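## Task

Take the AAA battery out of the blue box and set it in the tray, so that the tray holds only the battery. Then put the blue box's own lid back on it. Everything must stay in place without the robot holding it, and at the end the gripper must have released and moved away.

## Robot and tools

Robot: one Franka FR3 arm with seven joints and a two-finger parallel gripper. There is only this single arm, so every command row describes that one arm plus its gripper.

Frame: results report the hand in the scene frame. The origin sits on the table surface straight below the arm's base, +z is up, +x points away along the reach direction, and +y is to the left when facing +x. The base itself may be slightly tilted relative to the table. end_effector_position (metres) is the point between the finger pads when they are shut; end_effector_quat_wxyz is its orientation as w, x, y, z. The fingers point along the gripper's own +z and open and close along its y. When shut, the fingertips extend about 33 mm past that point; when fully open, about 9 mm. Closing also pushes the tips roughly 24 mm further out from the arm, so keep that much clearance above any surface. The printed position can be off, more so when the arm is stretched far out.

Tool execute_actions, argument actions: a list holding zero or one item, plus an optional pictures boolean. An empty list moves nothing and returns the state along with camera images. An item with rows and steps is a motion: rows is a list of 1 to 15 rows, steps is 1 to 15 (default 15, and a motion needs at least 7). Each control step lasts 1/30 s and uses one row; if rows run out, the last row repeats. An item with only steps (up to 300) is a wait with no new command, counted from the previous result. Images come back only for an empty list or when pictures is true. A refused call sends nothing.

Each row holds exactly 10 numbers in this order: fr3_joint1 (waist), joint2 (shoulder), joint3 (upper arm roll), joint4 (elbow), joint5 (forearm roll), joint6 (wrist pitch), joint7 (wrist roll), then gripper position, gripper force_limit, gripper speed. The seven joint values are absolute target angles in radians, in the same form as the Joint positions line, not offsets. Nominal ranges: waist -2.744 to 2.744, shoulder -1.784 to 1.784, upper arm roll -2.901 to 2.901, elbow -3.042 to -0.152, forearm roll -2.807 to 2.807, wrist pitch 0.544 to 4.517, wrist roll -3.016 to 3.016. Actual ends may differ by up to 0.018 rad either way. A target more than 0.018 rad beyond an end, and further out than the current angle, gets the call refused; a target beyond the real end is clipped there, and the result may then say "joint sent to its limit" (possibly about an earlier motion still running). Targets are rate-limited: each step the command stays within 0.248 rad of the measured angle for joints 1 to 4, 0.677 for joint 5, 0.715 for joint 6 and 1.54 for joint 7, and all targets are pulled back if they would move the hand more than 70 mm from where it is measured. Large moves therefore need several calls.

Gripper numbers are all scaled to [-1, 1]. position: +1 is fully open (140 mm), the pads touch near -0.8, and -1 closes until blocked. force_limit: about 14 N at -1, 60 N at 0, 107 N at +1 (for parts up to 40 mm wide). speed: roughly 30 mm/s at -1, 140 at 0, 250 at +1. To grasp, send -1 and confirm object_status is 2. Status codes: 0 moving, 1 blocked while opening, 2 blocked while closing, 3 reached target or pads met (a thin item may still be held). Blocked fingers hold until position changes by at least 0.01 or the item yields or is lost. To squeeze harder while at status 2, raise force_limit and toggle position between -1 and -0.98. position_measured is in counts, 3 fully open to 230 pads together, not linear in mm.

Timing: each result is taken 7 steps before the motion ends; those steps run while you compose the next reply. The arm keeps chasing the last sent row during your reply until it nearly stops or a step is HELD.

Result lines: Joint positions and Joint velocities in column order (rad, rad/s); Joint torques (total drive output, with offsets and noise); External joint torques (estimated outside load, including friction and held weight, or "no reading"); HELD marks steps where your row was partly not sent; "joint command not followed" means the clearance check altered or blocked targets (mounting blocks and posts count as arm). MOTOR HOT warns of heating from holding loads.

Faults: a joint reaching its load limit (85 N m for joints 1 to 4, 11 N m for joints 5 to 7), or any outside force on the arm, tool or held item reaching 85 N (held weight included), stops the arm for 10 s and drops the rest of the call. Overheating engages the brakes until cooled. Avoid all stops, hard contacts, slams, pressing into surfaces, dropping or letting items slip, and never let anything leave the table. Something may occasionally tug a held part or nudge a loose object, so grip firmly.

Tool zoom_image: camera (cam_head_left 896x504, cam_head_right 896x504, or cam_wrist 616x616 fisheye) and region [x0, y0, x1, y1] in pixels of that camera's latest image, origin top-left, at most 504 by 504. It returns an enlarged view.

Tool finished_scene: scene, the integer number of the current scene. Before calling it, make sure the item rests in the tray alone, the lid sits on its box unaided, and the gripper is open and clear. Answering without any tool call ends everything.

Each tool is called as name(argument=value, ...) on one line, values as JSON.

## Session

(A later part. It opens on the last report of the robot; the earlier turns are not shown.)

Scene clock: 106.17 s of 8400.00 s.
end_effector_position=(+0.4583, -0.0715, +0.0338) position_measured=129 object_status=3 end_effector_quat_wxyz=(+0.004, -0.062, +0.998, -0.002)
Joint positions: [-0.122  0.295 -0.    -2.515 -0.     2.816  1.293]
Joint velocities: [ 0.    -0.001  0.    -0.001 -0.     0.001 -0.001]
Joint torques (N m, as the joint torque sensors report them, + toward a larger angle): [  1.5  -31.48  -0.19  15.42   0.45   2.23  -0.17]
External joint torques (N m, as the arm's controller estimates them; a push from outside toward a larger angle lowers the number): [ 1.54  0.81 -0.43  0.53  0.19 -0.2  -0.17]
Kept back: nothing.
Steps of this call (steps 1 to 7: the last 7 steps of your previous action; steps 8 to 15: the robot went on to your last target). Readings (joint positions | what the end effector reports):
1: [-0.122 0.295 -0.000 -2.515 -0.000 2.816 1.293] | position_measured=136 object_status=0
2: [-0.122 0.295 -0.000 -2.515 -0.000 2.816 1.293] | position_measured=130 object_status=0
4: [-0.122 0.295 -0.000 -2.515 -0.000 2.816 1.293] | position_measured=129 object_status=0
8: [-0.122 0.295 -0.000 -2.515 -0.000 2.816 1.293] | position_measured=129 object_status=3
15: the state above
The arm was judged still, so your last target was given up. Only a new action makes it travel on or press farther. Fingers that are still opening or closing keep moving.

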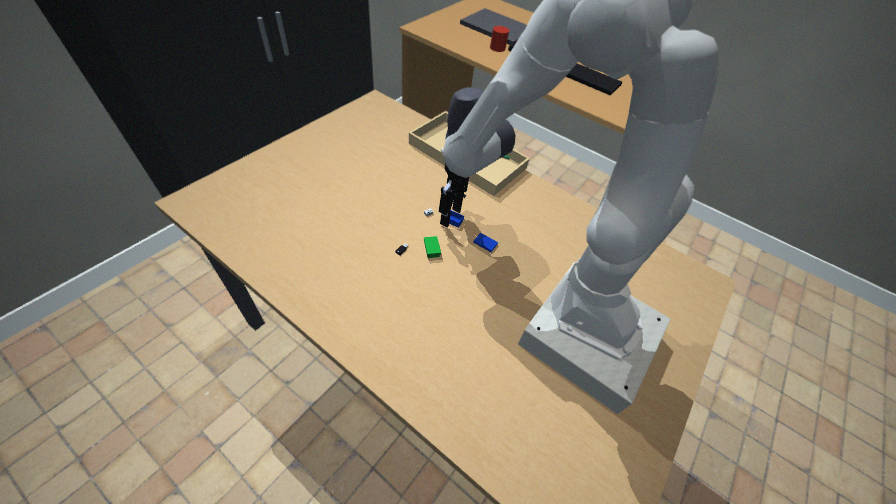

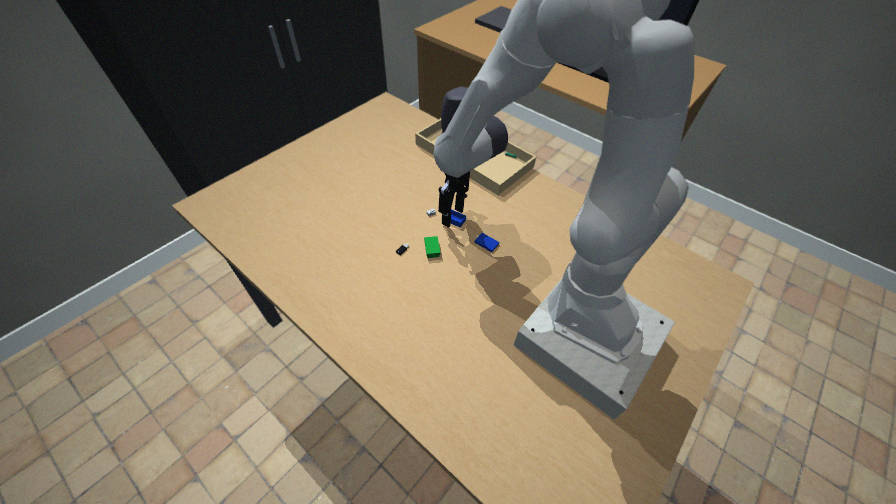

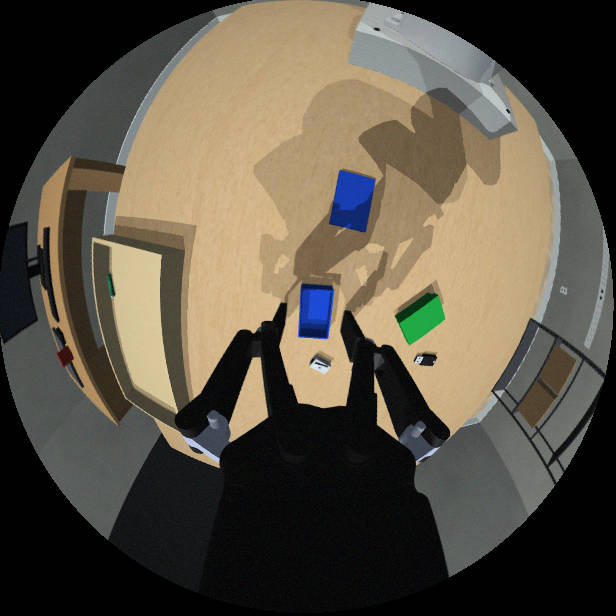

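execute_actions(actions=[{"rows":[[-0.119,0.25,0,-2.52,0,2.77,1.29,0,-0.4,0],[-0.119,0.17,0,-2.53,0,2.70,1.29,0,-0.4,0],[-0.125,0.10,0,-2.57,0,2.67,1.32,0,-0.4,0],[-0.14,0.0,0,-2.70,0,2.70,1.36,0,-0.4,0],[-0.15,-0.09,0,-2.85,0,2.76,1.40,0,-0.4,0],[-0.166,-0.09,0,-2.938,0,2.85,1.43,0,-0.4,0]],"steps":15}])

execute_actions(actions=[{"rows":[[-0.166,-0.09,0,-2.938,0,2.85,1.43,0,-0.4,0],[-0.166,-0.09,0,-2.938,0,2.85,1.43,0,-0.4,0],[-0.166,-0.09,0,-2.938,0,2.85,1.43,0,-0.4,0],[-0.166,-0.09,0,-2.938,0,2.85,1.43,0,-0.4,0],[-0.166,-0.09,0,-2.938,0,2.85,1.43,0,-0.4,0],[-0.166,0.0,0,-2.934,0,2.934,1.43,0,-0.4,0],[-0.166,0.066,0,-2.930,0,2.996,1.43,0,-0.4,0]],"steps":15}])

execute_actions(actions=[{"steps":22}], pictures=true)

zoom_image(camera="cam_wrist", region=[240,240,400,400])

Scene clock: 107.20 s of 8400.00 s.
end_effector_position=(+0.3826, -0.0709, +0.0880) position_measured=129 object_status=3 end_effector_quat_wxyz=(+0.019, -0.026, +0.999, -0.005)
Joint positions: [-0.151 -0.041  0.    -2.8   -0.     2.796  1.337]
Joint velocities: [-0.153 -0.636 -0.011 -1.425 -0.001  0.27   0.258]
Joint torques (N m, as the joint torque sensors report them, + toward a larger angle): [  0.21 -15.47  -0.37  15.19   0.44   2.92   0.09]
External joint torques (N m, as the arm's controller estimates them; a push from outside toward a larger angle lowers the number): [-1.15 -1.75 -1.61 -2.15  0.26  0.63  0.1 ]
Steps of this call (steps 1 to 23: nothing new was sent; steps 24 to 31: the first 8 steps of this action). Readings (joint positions | what the end effector reports):
24: [-0.122 0.289 -0.000 -2.517 -0.000 2.809 1.293] | position_measured=129 object_status=3
25: [-0.122 0.268 -0.000 -2.524 -0.000 2.791 1.293] | position_measured=129 object_status=3
27: [-0.124 0.166 0.001 -2.574 -0.000 2.758 1.300] | position_measured=129 object_status=3
31: the state above

Scene clock: 107.70 s of 8400.00 s.
end_effector_position=(+0.3199, -0.0636, +0.0484) position_measured=129 object_status=3 end_effector_quat_wxyz=(-0.010, +0.017, +1.000, +0.000)
Joint positions: [-0.163 -0.005  0.    -2.928 -0.     2.901  1.409]
Joint velocities: [-0.004  1.009  0.    -0.023 -0.     0.537  0.058]
Joint torques (N m, as the joint torque sensors report them, + toward a larger angle): [  0.   -26.88   0.14  11.61   0.38   3.32   0.03]
External joint torques (N m, as the arm's controller estimates them; a push from outside toward a larger angle lowers the number): [-0.12  1.41  0.05 -0.44  0.34  0.54  0.03]
Steps of this call (steps 1 to 7: the last 7 steps of your previous action; steps 8 to 15: the first 8 steps of this action). Readings (joint positions | what the end effector reports):
8: [-0.163 -0.085 0.000 -2.934 -0.000 2.834 1.389] | position_measured=129 object_status=3
9: [-0.163 -0.086 0.000 -2.935 -0.000 2.836 1.393] | position_measured=129 object_status=3
11: [-0.163 -0.088 0.000 -2.936 -0.000 2.840 1.400] | position_measured=129 object_status=3
15: the state above

Scene clock: 108.43 s of 8400.00 s.
end_effector_position=(+0.3205, -0.0638, +0.0325) position_measured=129 object_status=3 end_effector_quat_wxyz=(-0.001, +0.025, +1.000, -0.001)
Joint positions: [-0.163  0.064  0.    -2.932 -0.     2.992  1.425]
Joint velocities: [-0.    -0.     0.    -0.     0.001  0.008  0.005]
Joint torques (N m, as the joint torque sensors report them, + toward a larger angle): [ -0.62 -19.4   -0.51  11.75   0.26   2.67   0.01]
External joint torques (N m, as the arm's controller estimates them; a push from outside toward a larger angle lowers the number): [-0.56  1.86 -0.5   0.39  0.13  0.25  0.01]
Kept back: nothing.
Steps of this call (steps 1 to 7: the last 7 steps of your previous action; steps 8 to 22: the robot went on to your last target). Readings (joint positions | what the end effector reports):
1: [-0.163 0.023 0.000 -2.929 -0.000 2.917 1.411] | position_measured=129 object_status=3
2: [-0.163 0.041 0.000 -2.931 -0.000 2.929 1.413] | position_measured=129 object_status=3
4: [-0.163 0.058 0.000 -2.932 -0.000 2.949 1.415] | position_measured=129 object_status=3
8: [-0.163 0.064 0.000 -2.932 -0.000 2.973 1.419] | position_measured=129 object_status=3
22: the state above

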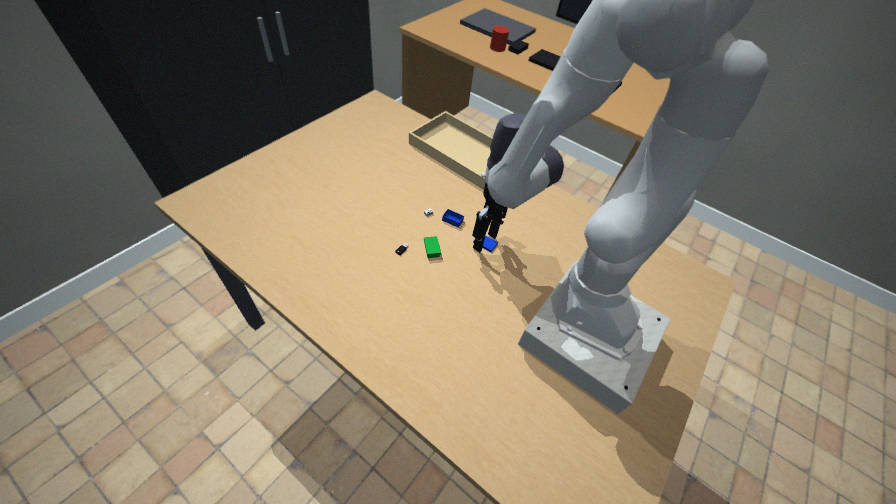

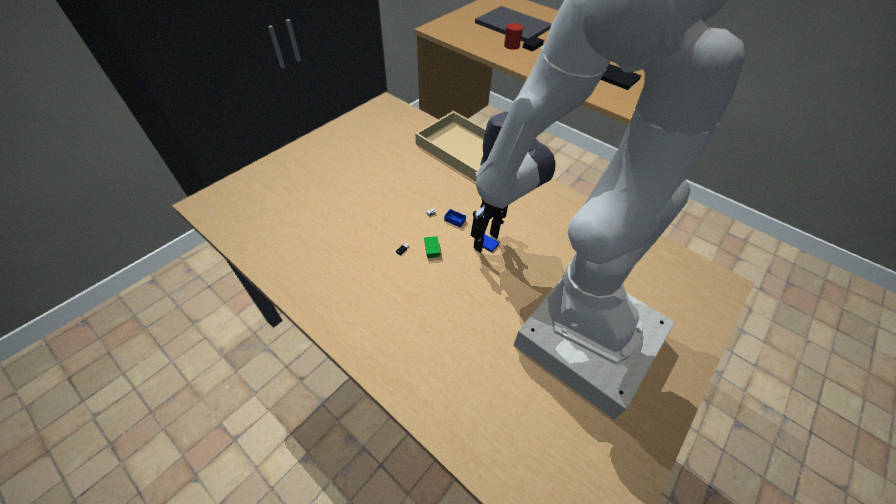

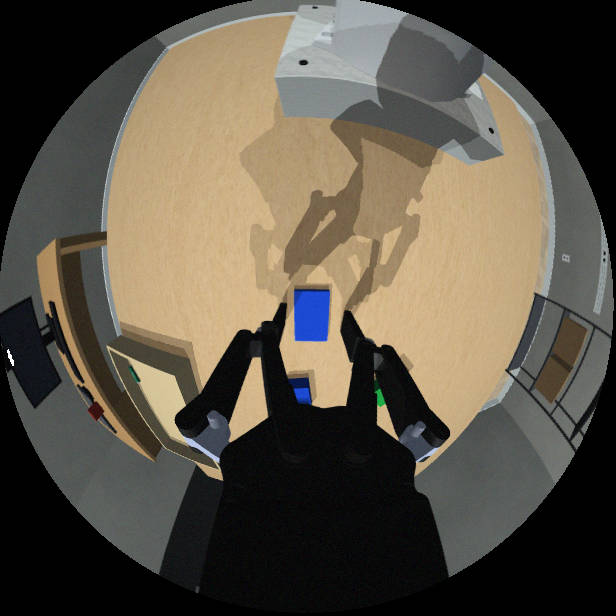

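Region (240, 240, 400, 400) of cam_wrist's 616x616 image, scaled by 3.150, with more detail than that image has.

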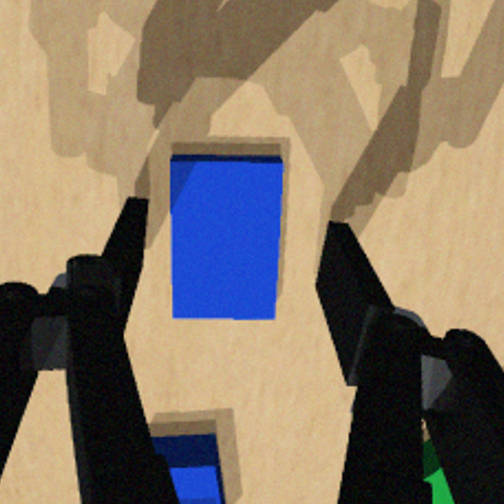

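execute_actions(actions=[{"rows":[[-0.166,0.066,0,-2.930,0,2.996,1.43,-1,-0.4,-0.3]],"steps":15}])

execute_actions(actions=[{"steps":12}])

execute_actions(actions=[{"rows":[[-0.166,0.03,0,-2.932,0,2.962,1.43,-1,-0.4,0],[-0.166,-0.03,0,-2.935,0,2.905,1.43,-1,-0.4,0],[-0.166,-0.09,0,-2.938,0,2.85,1.43,-1,-0.4,0],[-0.16,-0.12,0,-2.92,0,2.80,1.40,-1,-0.4,0],[-0.15,-0.08,0,-2.85,0,2.77,1.38,-1,-0.4,0],[-0.15,-0.08,0,-2.85,0,2.77,1.38,-1,-0.4,0],[-0.14,0.0,0,-2.75,0,2.75,1.35,-1,-0.4,0],[-0.14,0.0,0,-2.75,0,2.75,1.35,-1,-0.4,0],[-0.13,0.08,0,-2.65,0,2.73,1.32,-1,-0.4,0],[-0.13,0.08,0,-2.65,0,2.73,1.32,-1,-0.4,0],[-0.123,0.14,0,-2.59,0,2.73,1.32,-1,-0.4,0],[-0.123,0.14,0,-2.59,0,2.73,1.32,-1,-0.4,0],[-0.12,0.17,0,-2.55,0,2.72,1.32,-1,-0.4,0]],"steps":15}])

execute_actions(actions=[{"rows":[[-0.12,0.191,0,-2.537,0,2.728,1.32,-1,-0.4,0]],"steps":15}])

execute_actions(actions=[{"steps":20}], pictures=true)

zoom_image(camera="cam_wrist", region=[240,240,400,400])

Scene clock: 109.53 s of 8400.00 s.
end_effector_position=(+0.3211, -0.0639, +0.0326) position_measured=167 object_status=0 end_effector_quat_wxyz=(-0.000, +0.026, +1.000, -0.001)
Joint positions: [-0.163  0.064  0.    -2.932 -0.     2.994  1.427]
Joint velocities: [ 0.001 -0.021 -0.     0.005  0.001  0.002 -0.001]
Joint torques (N m, as the joint torque sensors report them, + toward a larger angle): [ -0.56 -18.9   -0.56  12.7    0.29   2.79   0.15]
External joint torques (N m, as the arm's controller estimates them; a push from outside toward a larger angle lowers the number): [-0.6   2.45 -0.67  0.94  0.18  0.17  0.15]
Steps of this call (steps 1 to 15: the robot went on to your last target; steps 16 to 25: nothing new was sent; steps 26 to 33: the first 8 steps of this action). Readings (joint positions | what the end effector reports):
26: [-0.163 0.064 0.000 -2.932 -0.000 2.994 1.427] | position_measured=129 object_status=0
27: [-0.163 0.064 0.000 -2.932 -0.000 2.994 1.427] | position_measured=133 object_status=0
29: [-0.163 0.064 0.000 -2.932 -0.000 2.994 1.427] | position_measured=144 object_status=0
33: the state above

Scene clock: 109.93 s of 8400.00 s.
end_effector_position=(+0.3215, -0.0640, +0.0328) position_measured=174 object_status=2 end_effector_quat_wxyz=(+0.000, +0.026, +1.000, -0.001)
Joint positions: [-0.163  0.064  0.    -2.931 -0.     2.994  1.427]
Joint velocities: [ 0.001 -0.001 -0.    -0.001  0.001 -0.001  0.001]
Joint torques (N m, as the joint torque sensors report them, + toward a larger angle): [ -0.83 -20.06  -0.09  11.25   0.24   2.79   0.16]
External joint torques (N m, as the arm's controller estimates them; a push from outside toward a larger angle lowers the number): [-0.81  1.27 -0.13 -0.13  0.12  0.37  0.16]
Kept back: nothing.
Steps of this call (steps 1 to 7: the last 7 steps of your previous action; steps 8 to 12: the robot went on to your last target). Readings (joint positions | what the end effector reports):
1: [-0.163 0.064 0.000 -2.931 -0.000 2.994 1.427] | position_measured=173 object_status=0
2: [-0.163 0.064 0.000 -2.931 -0.000 2.994 1.427] | position_measured=174 object_status=0
4: [-0.163 0.064 0.000 -2.931 -0.000 2.994 1.427] | position_measured=174 object_status=0
8: [-0.163 0.064 0.000 -2.931 -0.000 2.994 1.427] | position_measured=174 object_status=2
12: the state above

Scene clock: 110.20 s of 8400.00 s.
end_effector_position=(+0.3844, -0.0712, +0.0865) position_measured=174 object_status=2 end_effector_quat_wxyz=(+0.031, +0.009, +0.999, -0.007)
Joint positions: [-0.15  -0.04  -0.    -2.818 -0.     2.839  1.405]
Joint velocities: [ 0.103  0.468  0.001  1.019  0.001 -0.45  -0.173]
Joint torques (N m, as the joint torque sensors report them, + toward a larger angle): [  1.68 -20.98  -0.58   4.32   0.43   0.43  -0.13]
External joint torques (N m, as the arm's controller estimates them; a push from outside toward a larger angle lowers the number): [ 2.29  0.44 -0.03 -0.22  0.25 -0.54 -0.14]
Steps of this call (steps 1 to 8: the first 8 steps of this action). Readings (joint positions | what the end effector reports):
1: [-0.164 0.060 0.000 -2.932 -0.000 2.989 1.427] | position_measured=174 object_status=2
2: [-0.164 0.042 0.000 -2.935 -0.000 2.975 1.427] | position_measured=174 object_status=2
4: [-0.163 -0.029 0.000 -2.937 -0.000 2.927 1.425] | position_measured=174 object_status=2
8: the state above

Scene clock: 110.70 s of 8400.00 s.
end_effector_position=(+0.4542, -0.0715, +0.0676) position_measured=174 object_status=2 end_effector_quat_wxyz=(+0.004, -0.038, +0.999, -0.002)
Joint positions: [-0.123  0.189 -0.    -2.541 -0.     2.736  1.339]
Joint velocities: [-0.     0.011  0.001  0.02  -0.    -0.033 -0.052]
Joint torques (N m, as the joint torque sensors report them, + toward a larger angle): [  2.71 -29.32   0.07  16.09   0.51   2.21  -0.21]
External joint torques (N m, as the arm's controller estimates them; a push from outside toward a larger angle lowers the number): [ 2.76  1.46 -0.06 -0.3   0.18 -0.27 -0.21]
Steps of this call (steps 1 to 7: the last 7 steps of your previous action; steps 8 to 15: the first 8 steps of this action). Readings (joint positions | what the end effector reports):
8: [-0.124 0.157 -0.000 -2.567 -0.000 2.752 1.358] | position_measured=174 object_status=2
9: [-0.124 0.169 -0.000 -2.557 -0.000 2.749 1.354] | position_measured=174 object_status=2
11: [-0.123 0.182 -0.000 -2.546 -0.000 2.743 1.348] | position_measured=174 object_status=2
15: the state above

Scene clock: 111.37 s of 8400.00 s.
end_effector_position=(+0.4535, -0.0714, +0.0675) position_measured=174 object_status=2 end_effector_quat_wxyz=(+0.002, -0.045, +0.999, -0.002)
Joint positions: [-0.123  0.189 -0.    -2.539 -0.     2.731  1.325]
Joint velocities: [-0.     0.     0.    -0.     0.    -0.001 -0.007]
Joint torques (N m, as the joint torque sensors report them, + toward a larger angle): [  2.45 -29.08  -0.23  16.29   0.52   2.07  -0.26]
External joint torques (N m, as the arm's controller estimates them; a push from outside toward a larger angle lowers the number): [ 2.5   1.28 -0.35  0.01  0.19 -0.36 -0.26]
Kept back: nothing.
Steps of this call (steps 1 to 7: the last 7 steps of your previous action; steps 8 to 20: the robot went on to your last target). Readings (joint positions | what the end effector reports):
1: [-0.123 0.189 -0.000 -2.540 -0.000 2.735 1.338] | position_measured=174 object_status=2
2: [-0.123 0.189 -0.000 -2.540 -0.000 2.734 1.336] | position_measured=174 object_status=2
4: [-0.123 0.189 -0.000 -2.539 -0.000 2.733 1.334] | position_measured=174 object_status=2
8: [-0.123 0.189 -0.000 -2.539 -0.000 2.732 1.330] | position_measured=174 object_status=2
20: the state above

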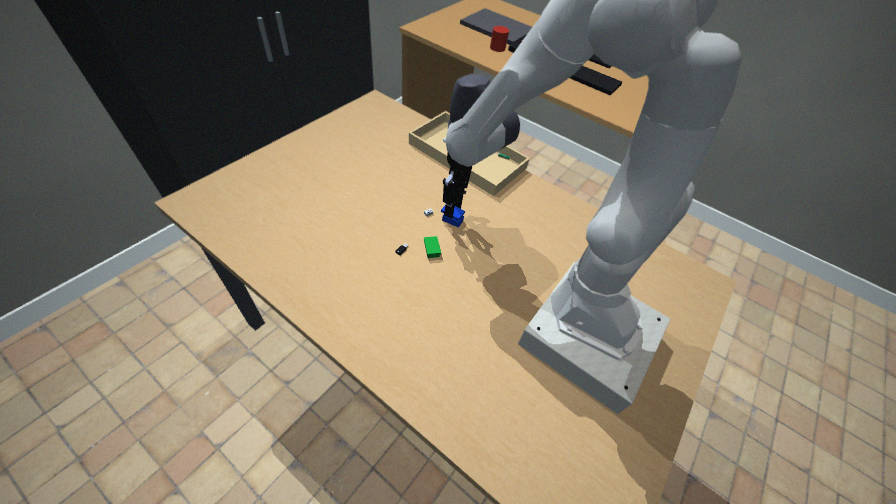

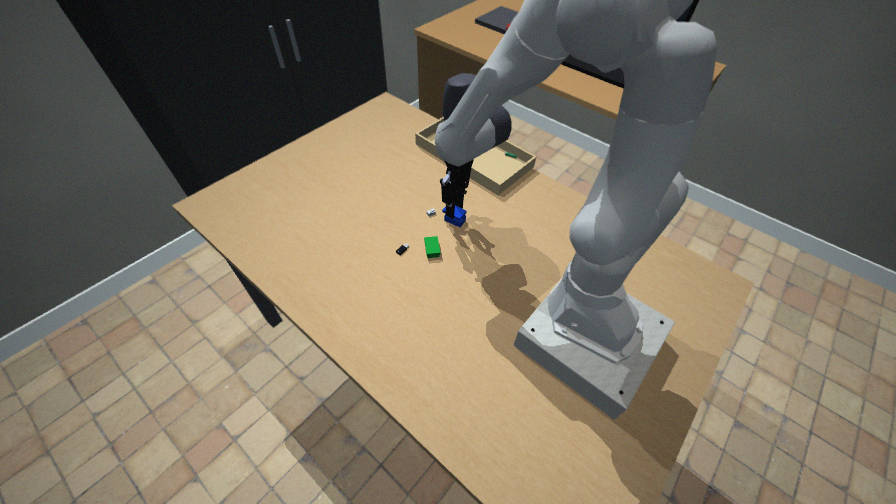

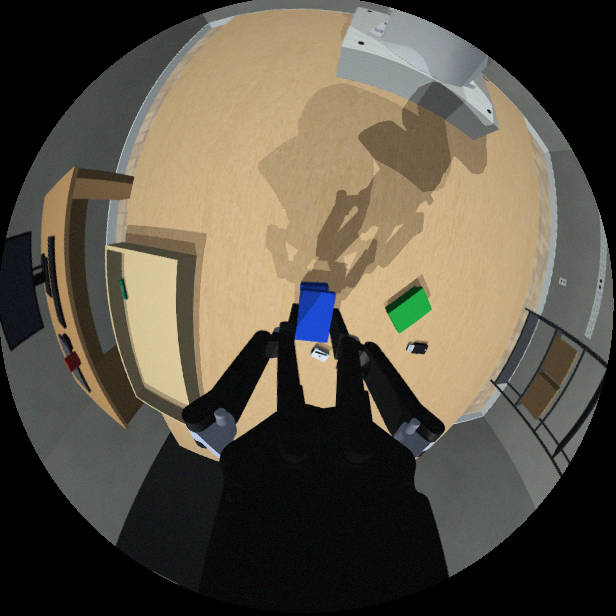

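Region (240, 240, 400, 400) of cam_wrist's 616x616 image, scaled by 3.150, with more detail than that image has.

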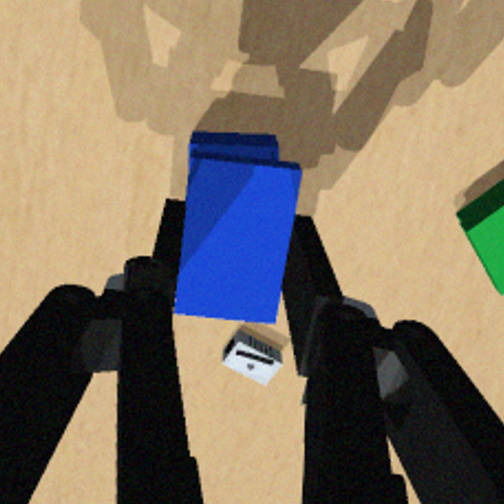

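execute_actions(actions=[{"rows":[[-0.118,0.191,0,-2.537,0,2.728,1.385,-1,-0.4,0]],"steps":15}])

execute_actions(actions=[{"rows":[[-0.118,0.197,0,-2.5365,0,2.7335,1.385,-1,-0.4,0],[-0.118,0.197,0,-2.5365,0,2.7335,1.385,-1,-0.4,0],[-0.118,0.197,0,-2.5365,0,2.7335,1.385,-1,-0.4,0],[-0.118,0.203,0,-2.536,0,2.739,1.385,-1,-0.4,0],[-0.118,0.203,0,-2.536,0,2.739,1.385,-1,-0.4,0],[-0.118,0.203,0,-2.536,0,2.739,1.385,-1,-0.4,0],[-0.118,0.209,0,-2.535,0,2.745,1.385,-1,-0.4,0],[-0.118,0.209,0,-2.535,0,2.745,1.385,-1,-0.4,0],[-0.118,0.209,0,-2.535,0,2.745,1.385,-1,-0.4,0],[-0.118,0.215,0,-2.5345,0,2.75,1.385,-1,-0.4,0],[-0.118,0.215,0,-2.5345,0,2.75,1.385,-1,-0.4,0],[-0.118,0.215,0,-2.5345,0,2.75,1.385,-1,-0.4,0],[-0.118,0.221,0,-2.534,0,2.756,1.385,-1,-0.4,0]],"steps":15}])

execute_actions(actions=[{"steps":25}], pictures=true)

zoom_image(camera="cam_wrist", region=[240,240,400,400])

zoom_image(camera="cam_head_left", region=[415,175,495,245])

Scene clock: 113.00 s of 8400.00 s.
end_effector_position=(+0.4536, -0.0705, +0.0675) position_measured=174 object_status=2 end_effector_quat_wxyz=(+0.002, -0.030, +1.000, -0.002)
Joint positions: [-0.121  0.189 -0.    -2.539 -0.     2.73   1.357]
Joint velocities: [-0.     0.001 -0.     0.001  0.002 -0.     0.082]
Joint torques (N m, as the joint torque sensors report them, + toward a larger angle): [  2.3  -29.02   0.41  16.66   0.56   2.28   0.1 ]
External joint torques (N m, as the arm's controller estimates them; a push from outside toward a larger angle lowers the number): [ 2.43  1.34  0.36  0.32  0.23 -0.15  0.1 ]
Steps of this call (steps 1 to 15: the robot went on to your last target; steps 16 to 41: nothing new was sent; steps 42 to 49: the first 8 steps of this action). Readings (joint positions | what the end effector reports):
42: [-0.122 0.189 -0.000 -2.539 -0.000 2.730 1.328] | position_measured=174 object_status=2
43: [-0.122 0.189 -0.000 -2.539 -0.000 2.730 1.334] | position_measured=174 object_status=2
45: [-0.121 0.189 -0.000 -2.539 -0.000 2.730 1.343] | position_measured=174 object_status=2
49: the state above

Scene clock: 113.50 s of 8400.00 s.
end_effector_position=(+0.4517, -0.0702, +0.0622) position_measured=174 object_status=2 end_effector_quat_wxyz=(-0.001, -0.020, +1.000, -0.001)
Joint positions: [-0.121  0.203 -0.    -2.537 -0.     2.736  1.377]
Joint velocities: [ 0.002  0.064  0.     0.003 -0.001  0.039  0.015]
Joint torques (N m, as the joint torque sensors report them, + toward a larger angle): [  3.05 -29.36   0.21  17.8    0.46   2.82  -0.04]
External joint torques (N m, as the arm's controller estimates them; a push from outside toward a larger angle lowers the number): [ 3.    1.74 -0.02  1.68  0.15  0.41 -0.04]
Steps of this call (steps 1 to 7: the last 7 steps of your previous action; steps 8 to 15: the first 8 steps of this action). Readings (joint positions | what the end effector reports):
8: [-0.121 0.190 -0.000 -2.538 -0.000 2.731 1.371] | position_measured=174 object_status=2
9: [-0.121 0.192 -0.000 -2.538 -0.000 2.731 1.372] | position_measured=174 object_status=2
11: [-0.121 0.195 -0.000 -2.538 -0.000 2.732 1.374] | position_measured=174 object_status=2
15: the state above

Scene clock: 114.33 s of 8400.00 s.
end_effector_position=(+0.4524, -0.0703, +0.0566) position_measured=174 object_status=2 end_effector_quat_wxyz=(-0.000, -0.018, +1.000, -0.001)
Joint positions: [-0.121  0.219 -0.    -2.536 -0.     2.753  1.381]
Joint velocities: [ 0.     0.001 -0.001 -0.001 -0.     0.002  0.001]
Joint torques (N m, as the joint torque sensors report them, + toward a larger angle): [  2.13 -29.35   0.32  16.03   0.48   2.9    0.08]
External joint torques (N m, as the arm's controller estimates them; a push from outside toward a larger angle lowers the number): [2.25 1.53 0.23 0.17 0.16 0.48 0.08]
Kept back: nothing.
Steps of this call (steps 1 to 7: the last 7 steps of your previous action; steps 8 to 25: the robot went on to your last target). Readings (joint positions | what the end effector reports):
1: [-0.121 0.205 -0.000 -2.537 -0.000 2.737 1.377] | position_measured=174 object_status=2
2: [-0.121 0.207 -0.000 -2.537 -0.000 2.739 1.378] | position_measured=174 object_status=2
4: [-0.121 0.211 -0.000 -2.537 -0.000 2.742 1.379] | position_measured=174 object_status=2
8: [-0.121 0.218 -0.000 -2.536 -0.000 2.748 1.380] | position_measured=174 object_status=2
25: the state above

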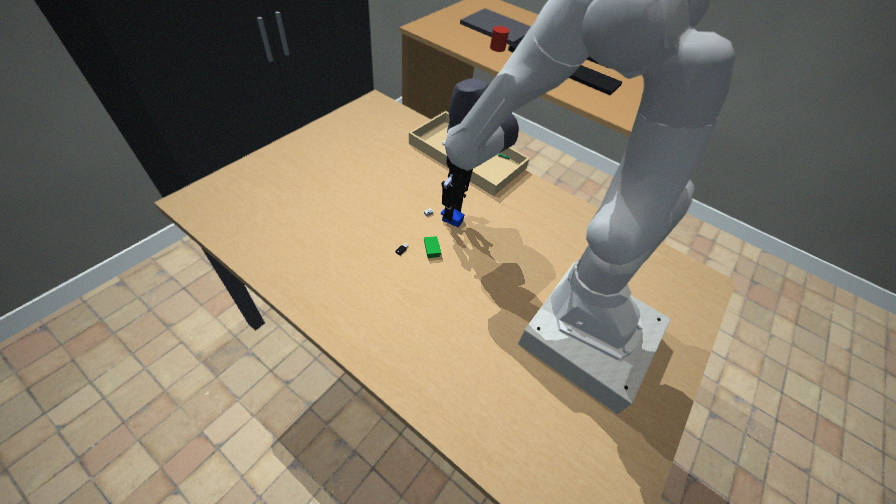

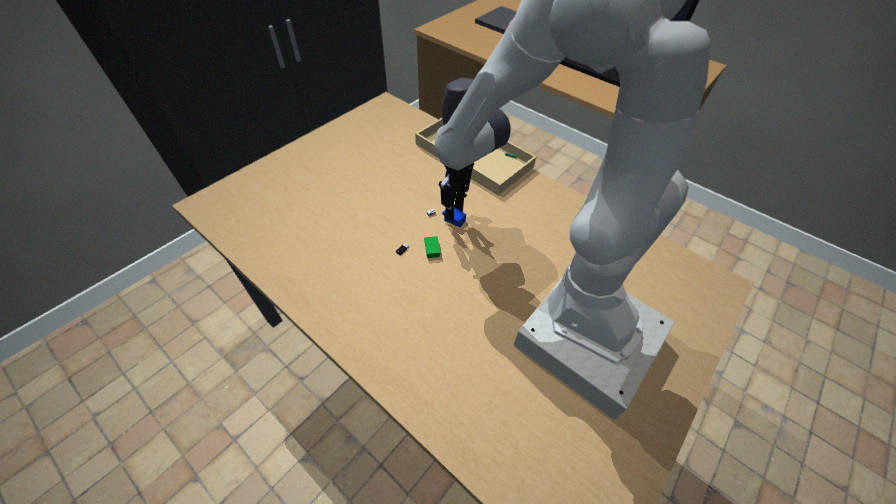

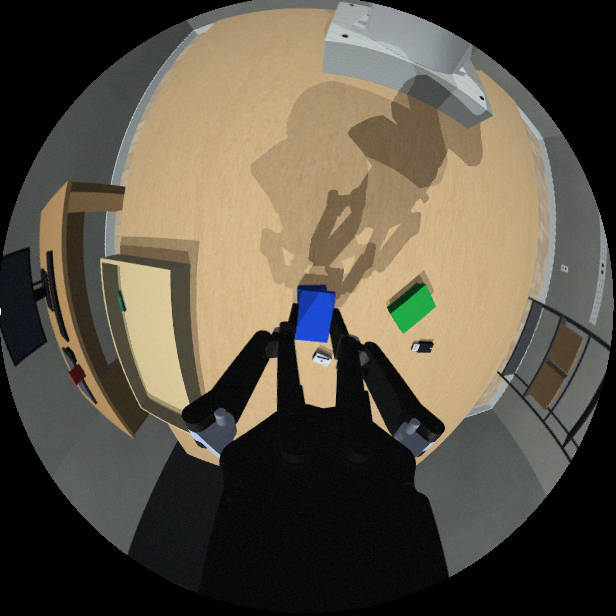

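Region (240, 240, 400, 400) of cam_wrist's 616x616 image, scaled by 3.150, with more detail than that image has.

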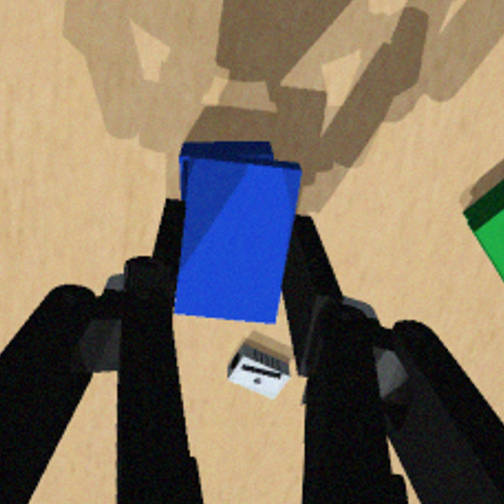

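Region (415, 175, 495, 245) of cam_head_left's 896x504 image, scaled by 6.300, with more detail than that image has; it fills the top 441 rows of this view, and the rest is white.

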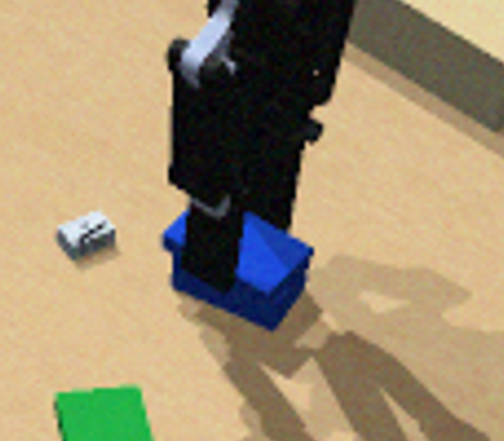

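execute_actions(actions=[{"rows":[[-0.118,0.209,0,-2.533,0,2.742,1.25,-1,-0.4,0]],"steps":15}])

execute_actions(actions=[{"steps":30}], pictures=true)

zoom_image(camera="cam_wrist", region=[270,270,350,350])

Scene clock: 115.13 s of 8400.00 s.
end_effector_position=(+0.4542, -0.0705, +0.0605) position_measured=174 object_status=2 end_effector_quat_wxyz=(+0.001, -0.054, +0.999, -0.002)
Joint positions: [-0.121  0.211 -0.    -2.535 -0.     2.747  1.308]
Joint velocities: [-0.001 -0.    -0.    -0.001 -0.001 -0.011 -0.181]
Joint torques (N m, as the joint torque sensors report them, + toward a larger angle): [  2.   -32.28   0.05  16.16   0.56   1.95  -0.15]
External joint torques (N m, as the arm's controller estimates them; a push from outside toward a larger angle lowers the number): [ 2.07 -1.73 -0.08  0.31  0.24 -0.46 -0.15]
Steps of this call (steps 1 to 15: the robot went on to your last target; step 16: nothing new was sent; steps 17 to 24: the first 8 steps of this action). Readings (joint positions | what the end effector reports):
17: [-0.121 0.219 -0.000 -2.536 -0.000 2.752 1.371] | position_measured=174 object_status=2
18: [-0.121 0.216 -0.000 -2.536 -0.000 2.750 1.359] | position_measured=174 object_status=2
20: [-0.121 0.213 -0.000 -2.535 -0.000 2.749 1.338] | position_measured=174 object_status=2
24: the state above

Scene clock: 116.13 s of 8400.00 s.
end_effector_position=(+0.4535, -0.0704, +0.0604) position_measured=174 object_status=2 end_effector_quat_wxyz=(+0.000, -0.081, +0.997, -0.001)
Joint positions: [-0.121  0.211 -0.    -2.535 -0.     2.745  1.255]
Joint velocities: [-0.    -0.     0.001  0.001  0.001  0.001 -0.007]
Joint torques (N m, as the joint torque sensors report them, + toward a larger angle): [  2.94 -31.56   0.58  16.33   0.46   2.15  -0.25]
External joint torques (N m, as the arm's controller estimates them; a push from outside toward a larger angle lowers the number): [ 2.96 -0.71  0.41  0.2   0.14 -0.29 -0.25]
Kept back: nothing.
Steps of this call (steps 1 to 7: the last 7 steps of your previous action; steps 8 to 30: the robot went on to your last target). Readings (joint positions | what the end effector reports):
1: [-0.121 0.211 -0.000 -2.535 -0.000 2.746 1.302] | position_measured=174 object_status=2
2: [-0.121 0.211 -0.000 -2.535 -0.000 2.746 1.297] | position_measured=174 object_status=2
4: [-0.121 0.211 -0.000 -2.535 -0.000 2.745 1.289] | position_measured=174 object_status=2
8: [-0.121 0.211 -0.000 -2.535 -0.000 2.745 1.276] | position_measured=174 object_status=2
30: the state above
The arm was judged still, so your last target was given up. Only a new action makes it travel on or press farther. Fingers that are still opening or closing keep moving.

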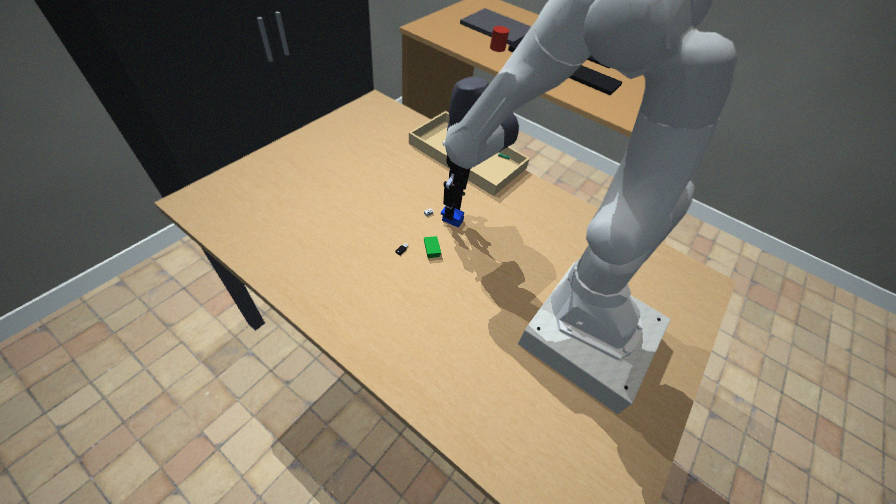

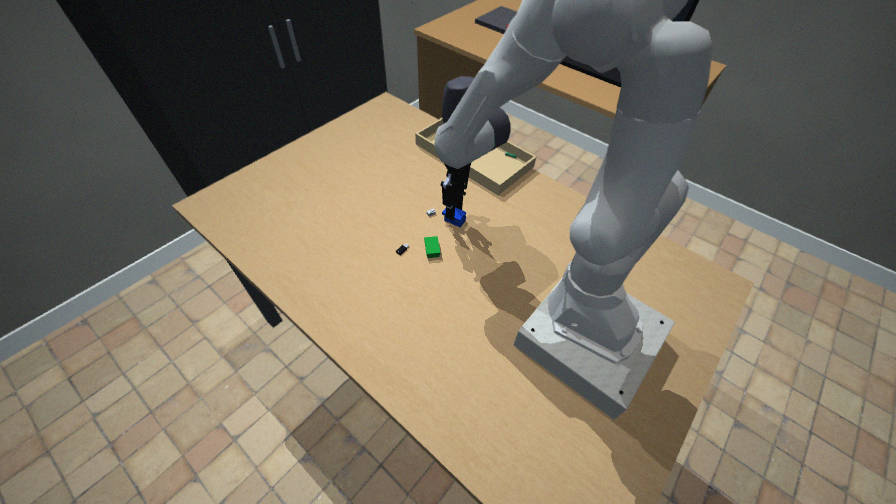

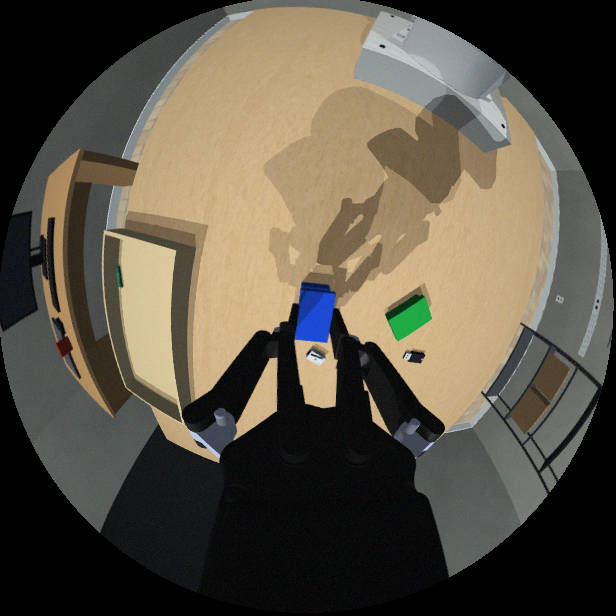

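Region (270, 270, 350, 350) of cam_wrist's 616x616 image, scaled by 6.300, with more detail than that image has.

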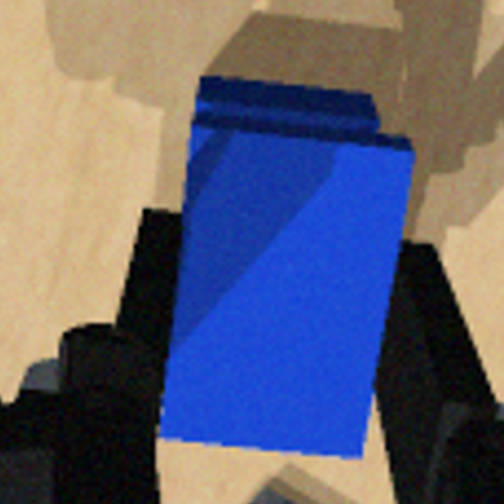

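execute_actions(actions=[{"rows":[[-0.122,0.209,0,-2.533,0,2.742,1.25,-1,-0.4,0],[-0.122,0.209,0,-2.533,0,2.742,1.25,-1,-0.4,0],[-0.122,0.209,0,-2.533,0,2.742,1.25,-1,-0.4,0],[-0.122,0.209,0,-2.533,0,2.742,1.25,-1,-0.4,0],[-0.122,0.215,0,-2.5325,0,2.748,1.25,-1,-0.4,0],[-0.122,0.215,0,-2.5325,0,2.748,1.25,-1,-0.4,0],[-0.122,0.215,0,-2.5325,0,2.748,1.25,-1,-0.4,0],[-0.122,0.221,0,-2.532,0,2.754,1.25,-1,-0.4,0],[-0.122,0.221,0,-2.532,0,2.754,1.25,-1,-0.4,0],[-0.122,0.221,0,-2.532,0,2.754,1.25,-1,-0.4,0],[-0.122,0.227,0,-2.5315,0,2.759,1.25,-1,-0.4,0]],"steps":15}])

execute_actions(actions=[{"steps":25}], pictures=true)

zoom_image(camera="cam_wrist", region=[270,270,350,350])

Scene clock: 117.27 s of 8400.00 s.
end_effector_position=(+0.4533, -0.0704, +0.0593) position_measured=174 object_status=2 end_effector_quat_wxyz=(-0.000, -0.082, +0.997, -0.001)
Joint positions: [-0.121  0.213 -0.    -2.534 -0.     2.746  1.253]
Joint velocities: [-0.     0.054  0.001  0.013  0.     0.038 -0.   ]
Joint torques (N m, as the joint torque sensors report them, + toward a larger angle): [  0.09 -28.14  -0.3   16.72   0.61   2.72  -0.3 ]
External joint torques (N m, as the arm's controller estimates them; a push from outside toward a larger angle lowers the number): [ 0.23  1.73 -0.36  1.34  0.29  0.44 -0.3 ]
Steps of this call (steps 1 to 26: nothing new was sent; steps 27 to 34: the first 8 steps of this action). Readings (joint positions | what the end effector reports):
27: [-0.121 0.211 -0.000 -2.535 -0.000 2.744 1.253] | position_measured=174 object_status=2
28: [-0.121 0.211 -0.000 -2.535 -0.000 2.744 1.253] | position_measured=174 object_status=2
30: [-0.121 0.211 -0.000 -2.535 -0.000 2.744 1.253] | position_measured=174 object_status=2
34: the state above

Scene clock: 118.10 s of 8400.00 s.
end_effector_position=(+0.4528, -0.0703, +0.0549) position_measured=174 object_status=2 end_effector_quat_wxyz=(-0.001, -0.082, +0.997, -0.001)
Joint positions: [-0.121  0.225 -0.    -2.533 -0.     2.756  1.253]
Joint velocities: [-0.001  0.001 -0.    -0.     0.     0.    -0.001]
Joint torques (N m, as the joint torque sensors report them, + toward a larger angle): [ -0.31 -29.78   0.09  15.48   0.45   2.87  -0.24]
External joint torques (N m, as the arm's controller estimates them; a push from outside toward a larger angle lowers the number): [-0.09  1.22  0.09 -0.31  0.13  0.45 -0.24]
Kept back: nothing.
Steps of this call (steps 1 to 7: the last 7 steps of your previous action; steps 8 to 25: the robot went on to your last target). Readings (joint positions | what the end effector reports):
1: [-0.121 0.215 -0.000 -2.534 -0.000 2.747 1.253] | position_measured=174 object_status=2
2: [-0.121 0.217 -0.000 -2.534 -0.000 2.748 1.253] | position_measured=174 object_status=2
4: [-0.121 0.221 -0.000 -2.533 -0.000 2.751 1.253] | position_measured=174 object_status=2
8: [-0.121 0.225 -0.000 -2.533 -0.000 2.754 1.253] | position_measured=174 object_status=2
25: the state above

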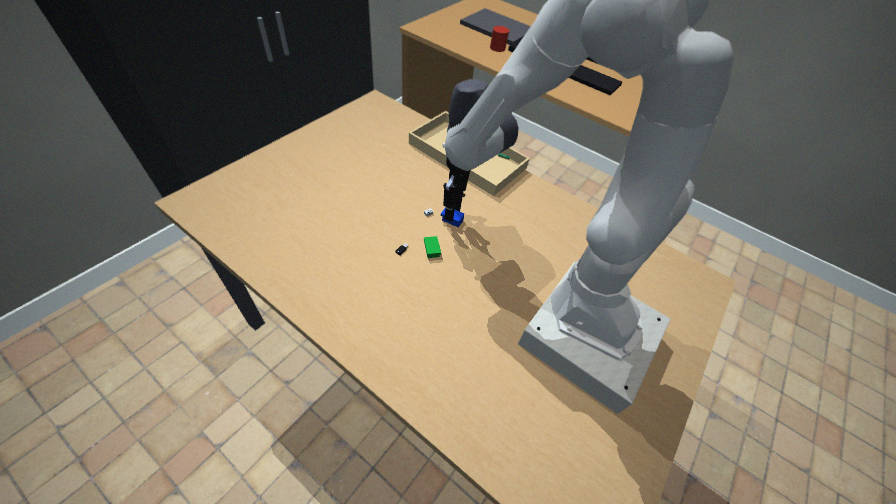

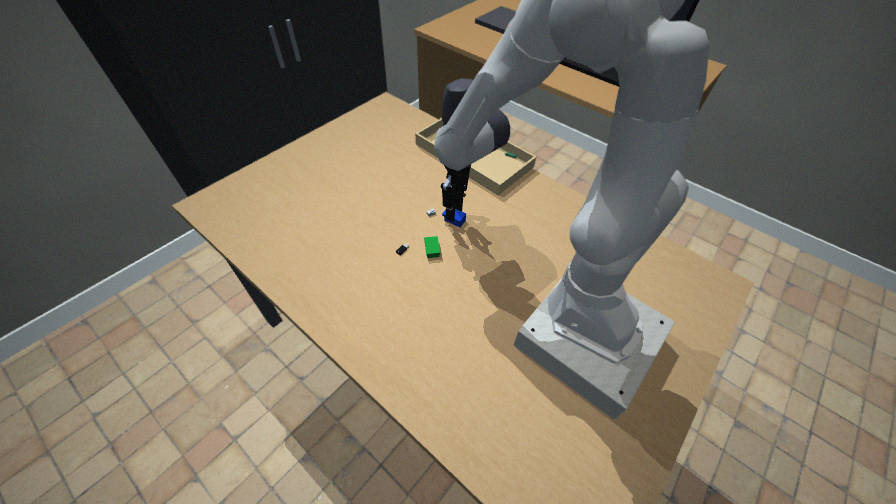

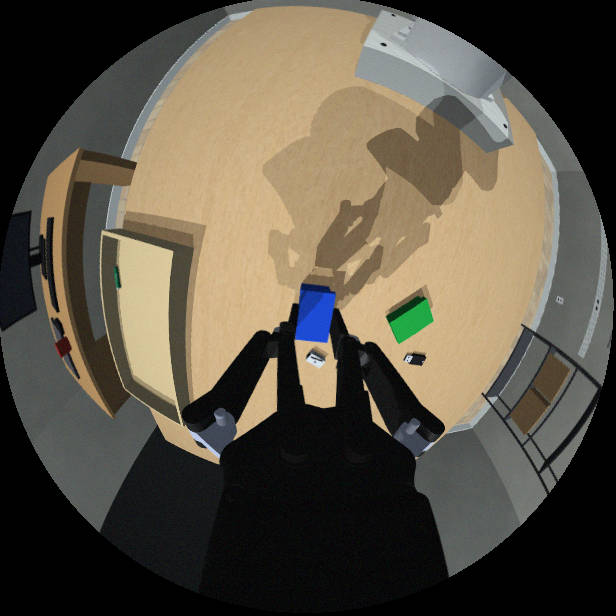

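Region (270, 270, 350, 350) of cam_wrist's 616x616 image, scaled by 6.300, with more detail than that image has.

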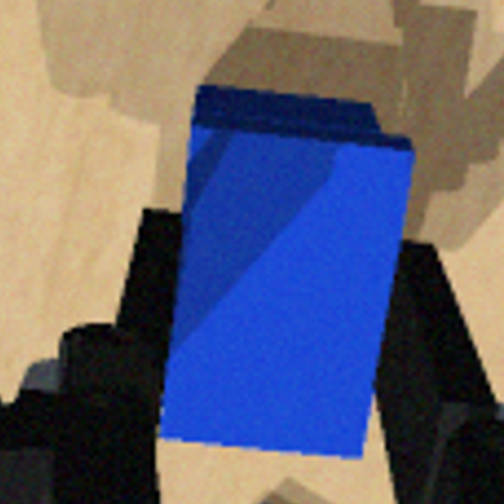

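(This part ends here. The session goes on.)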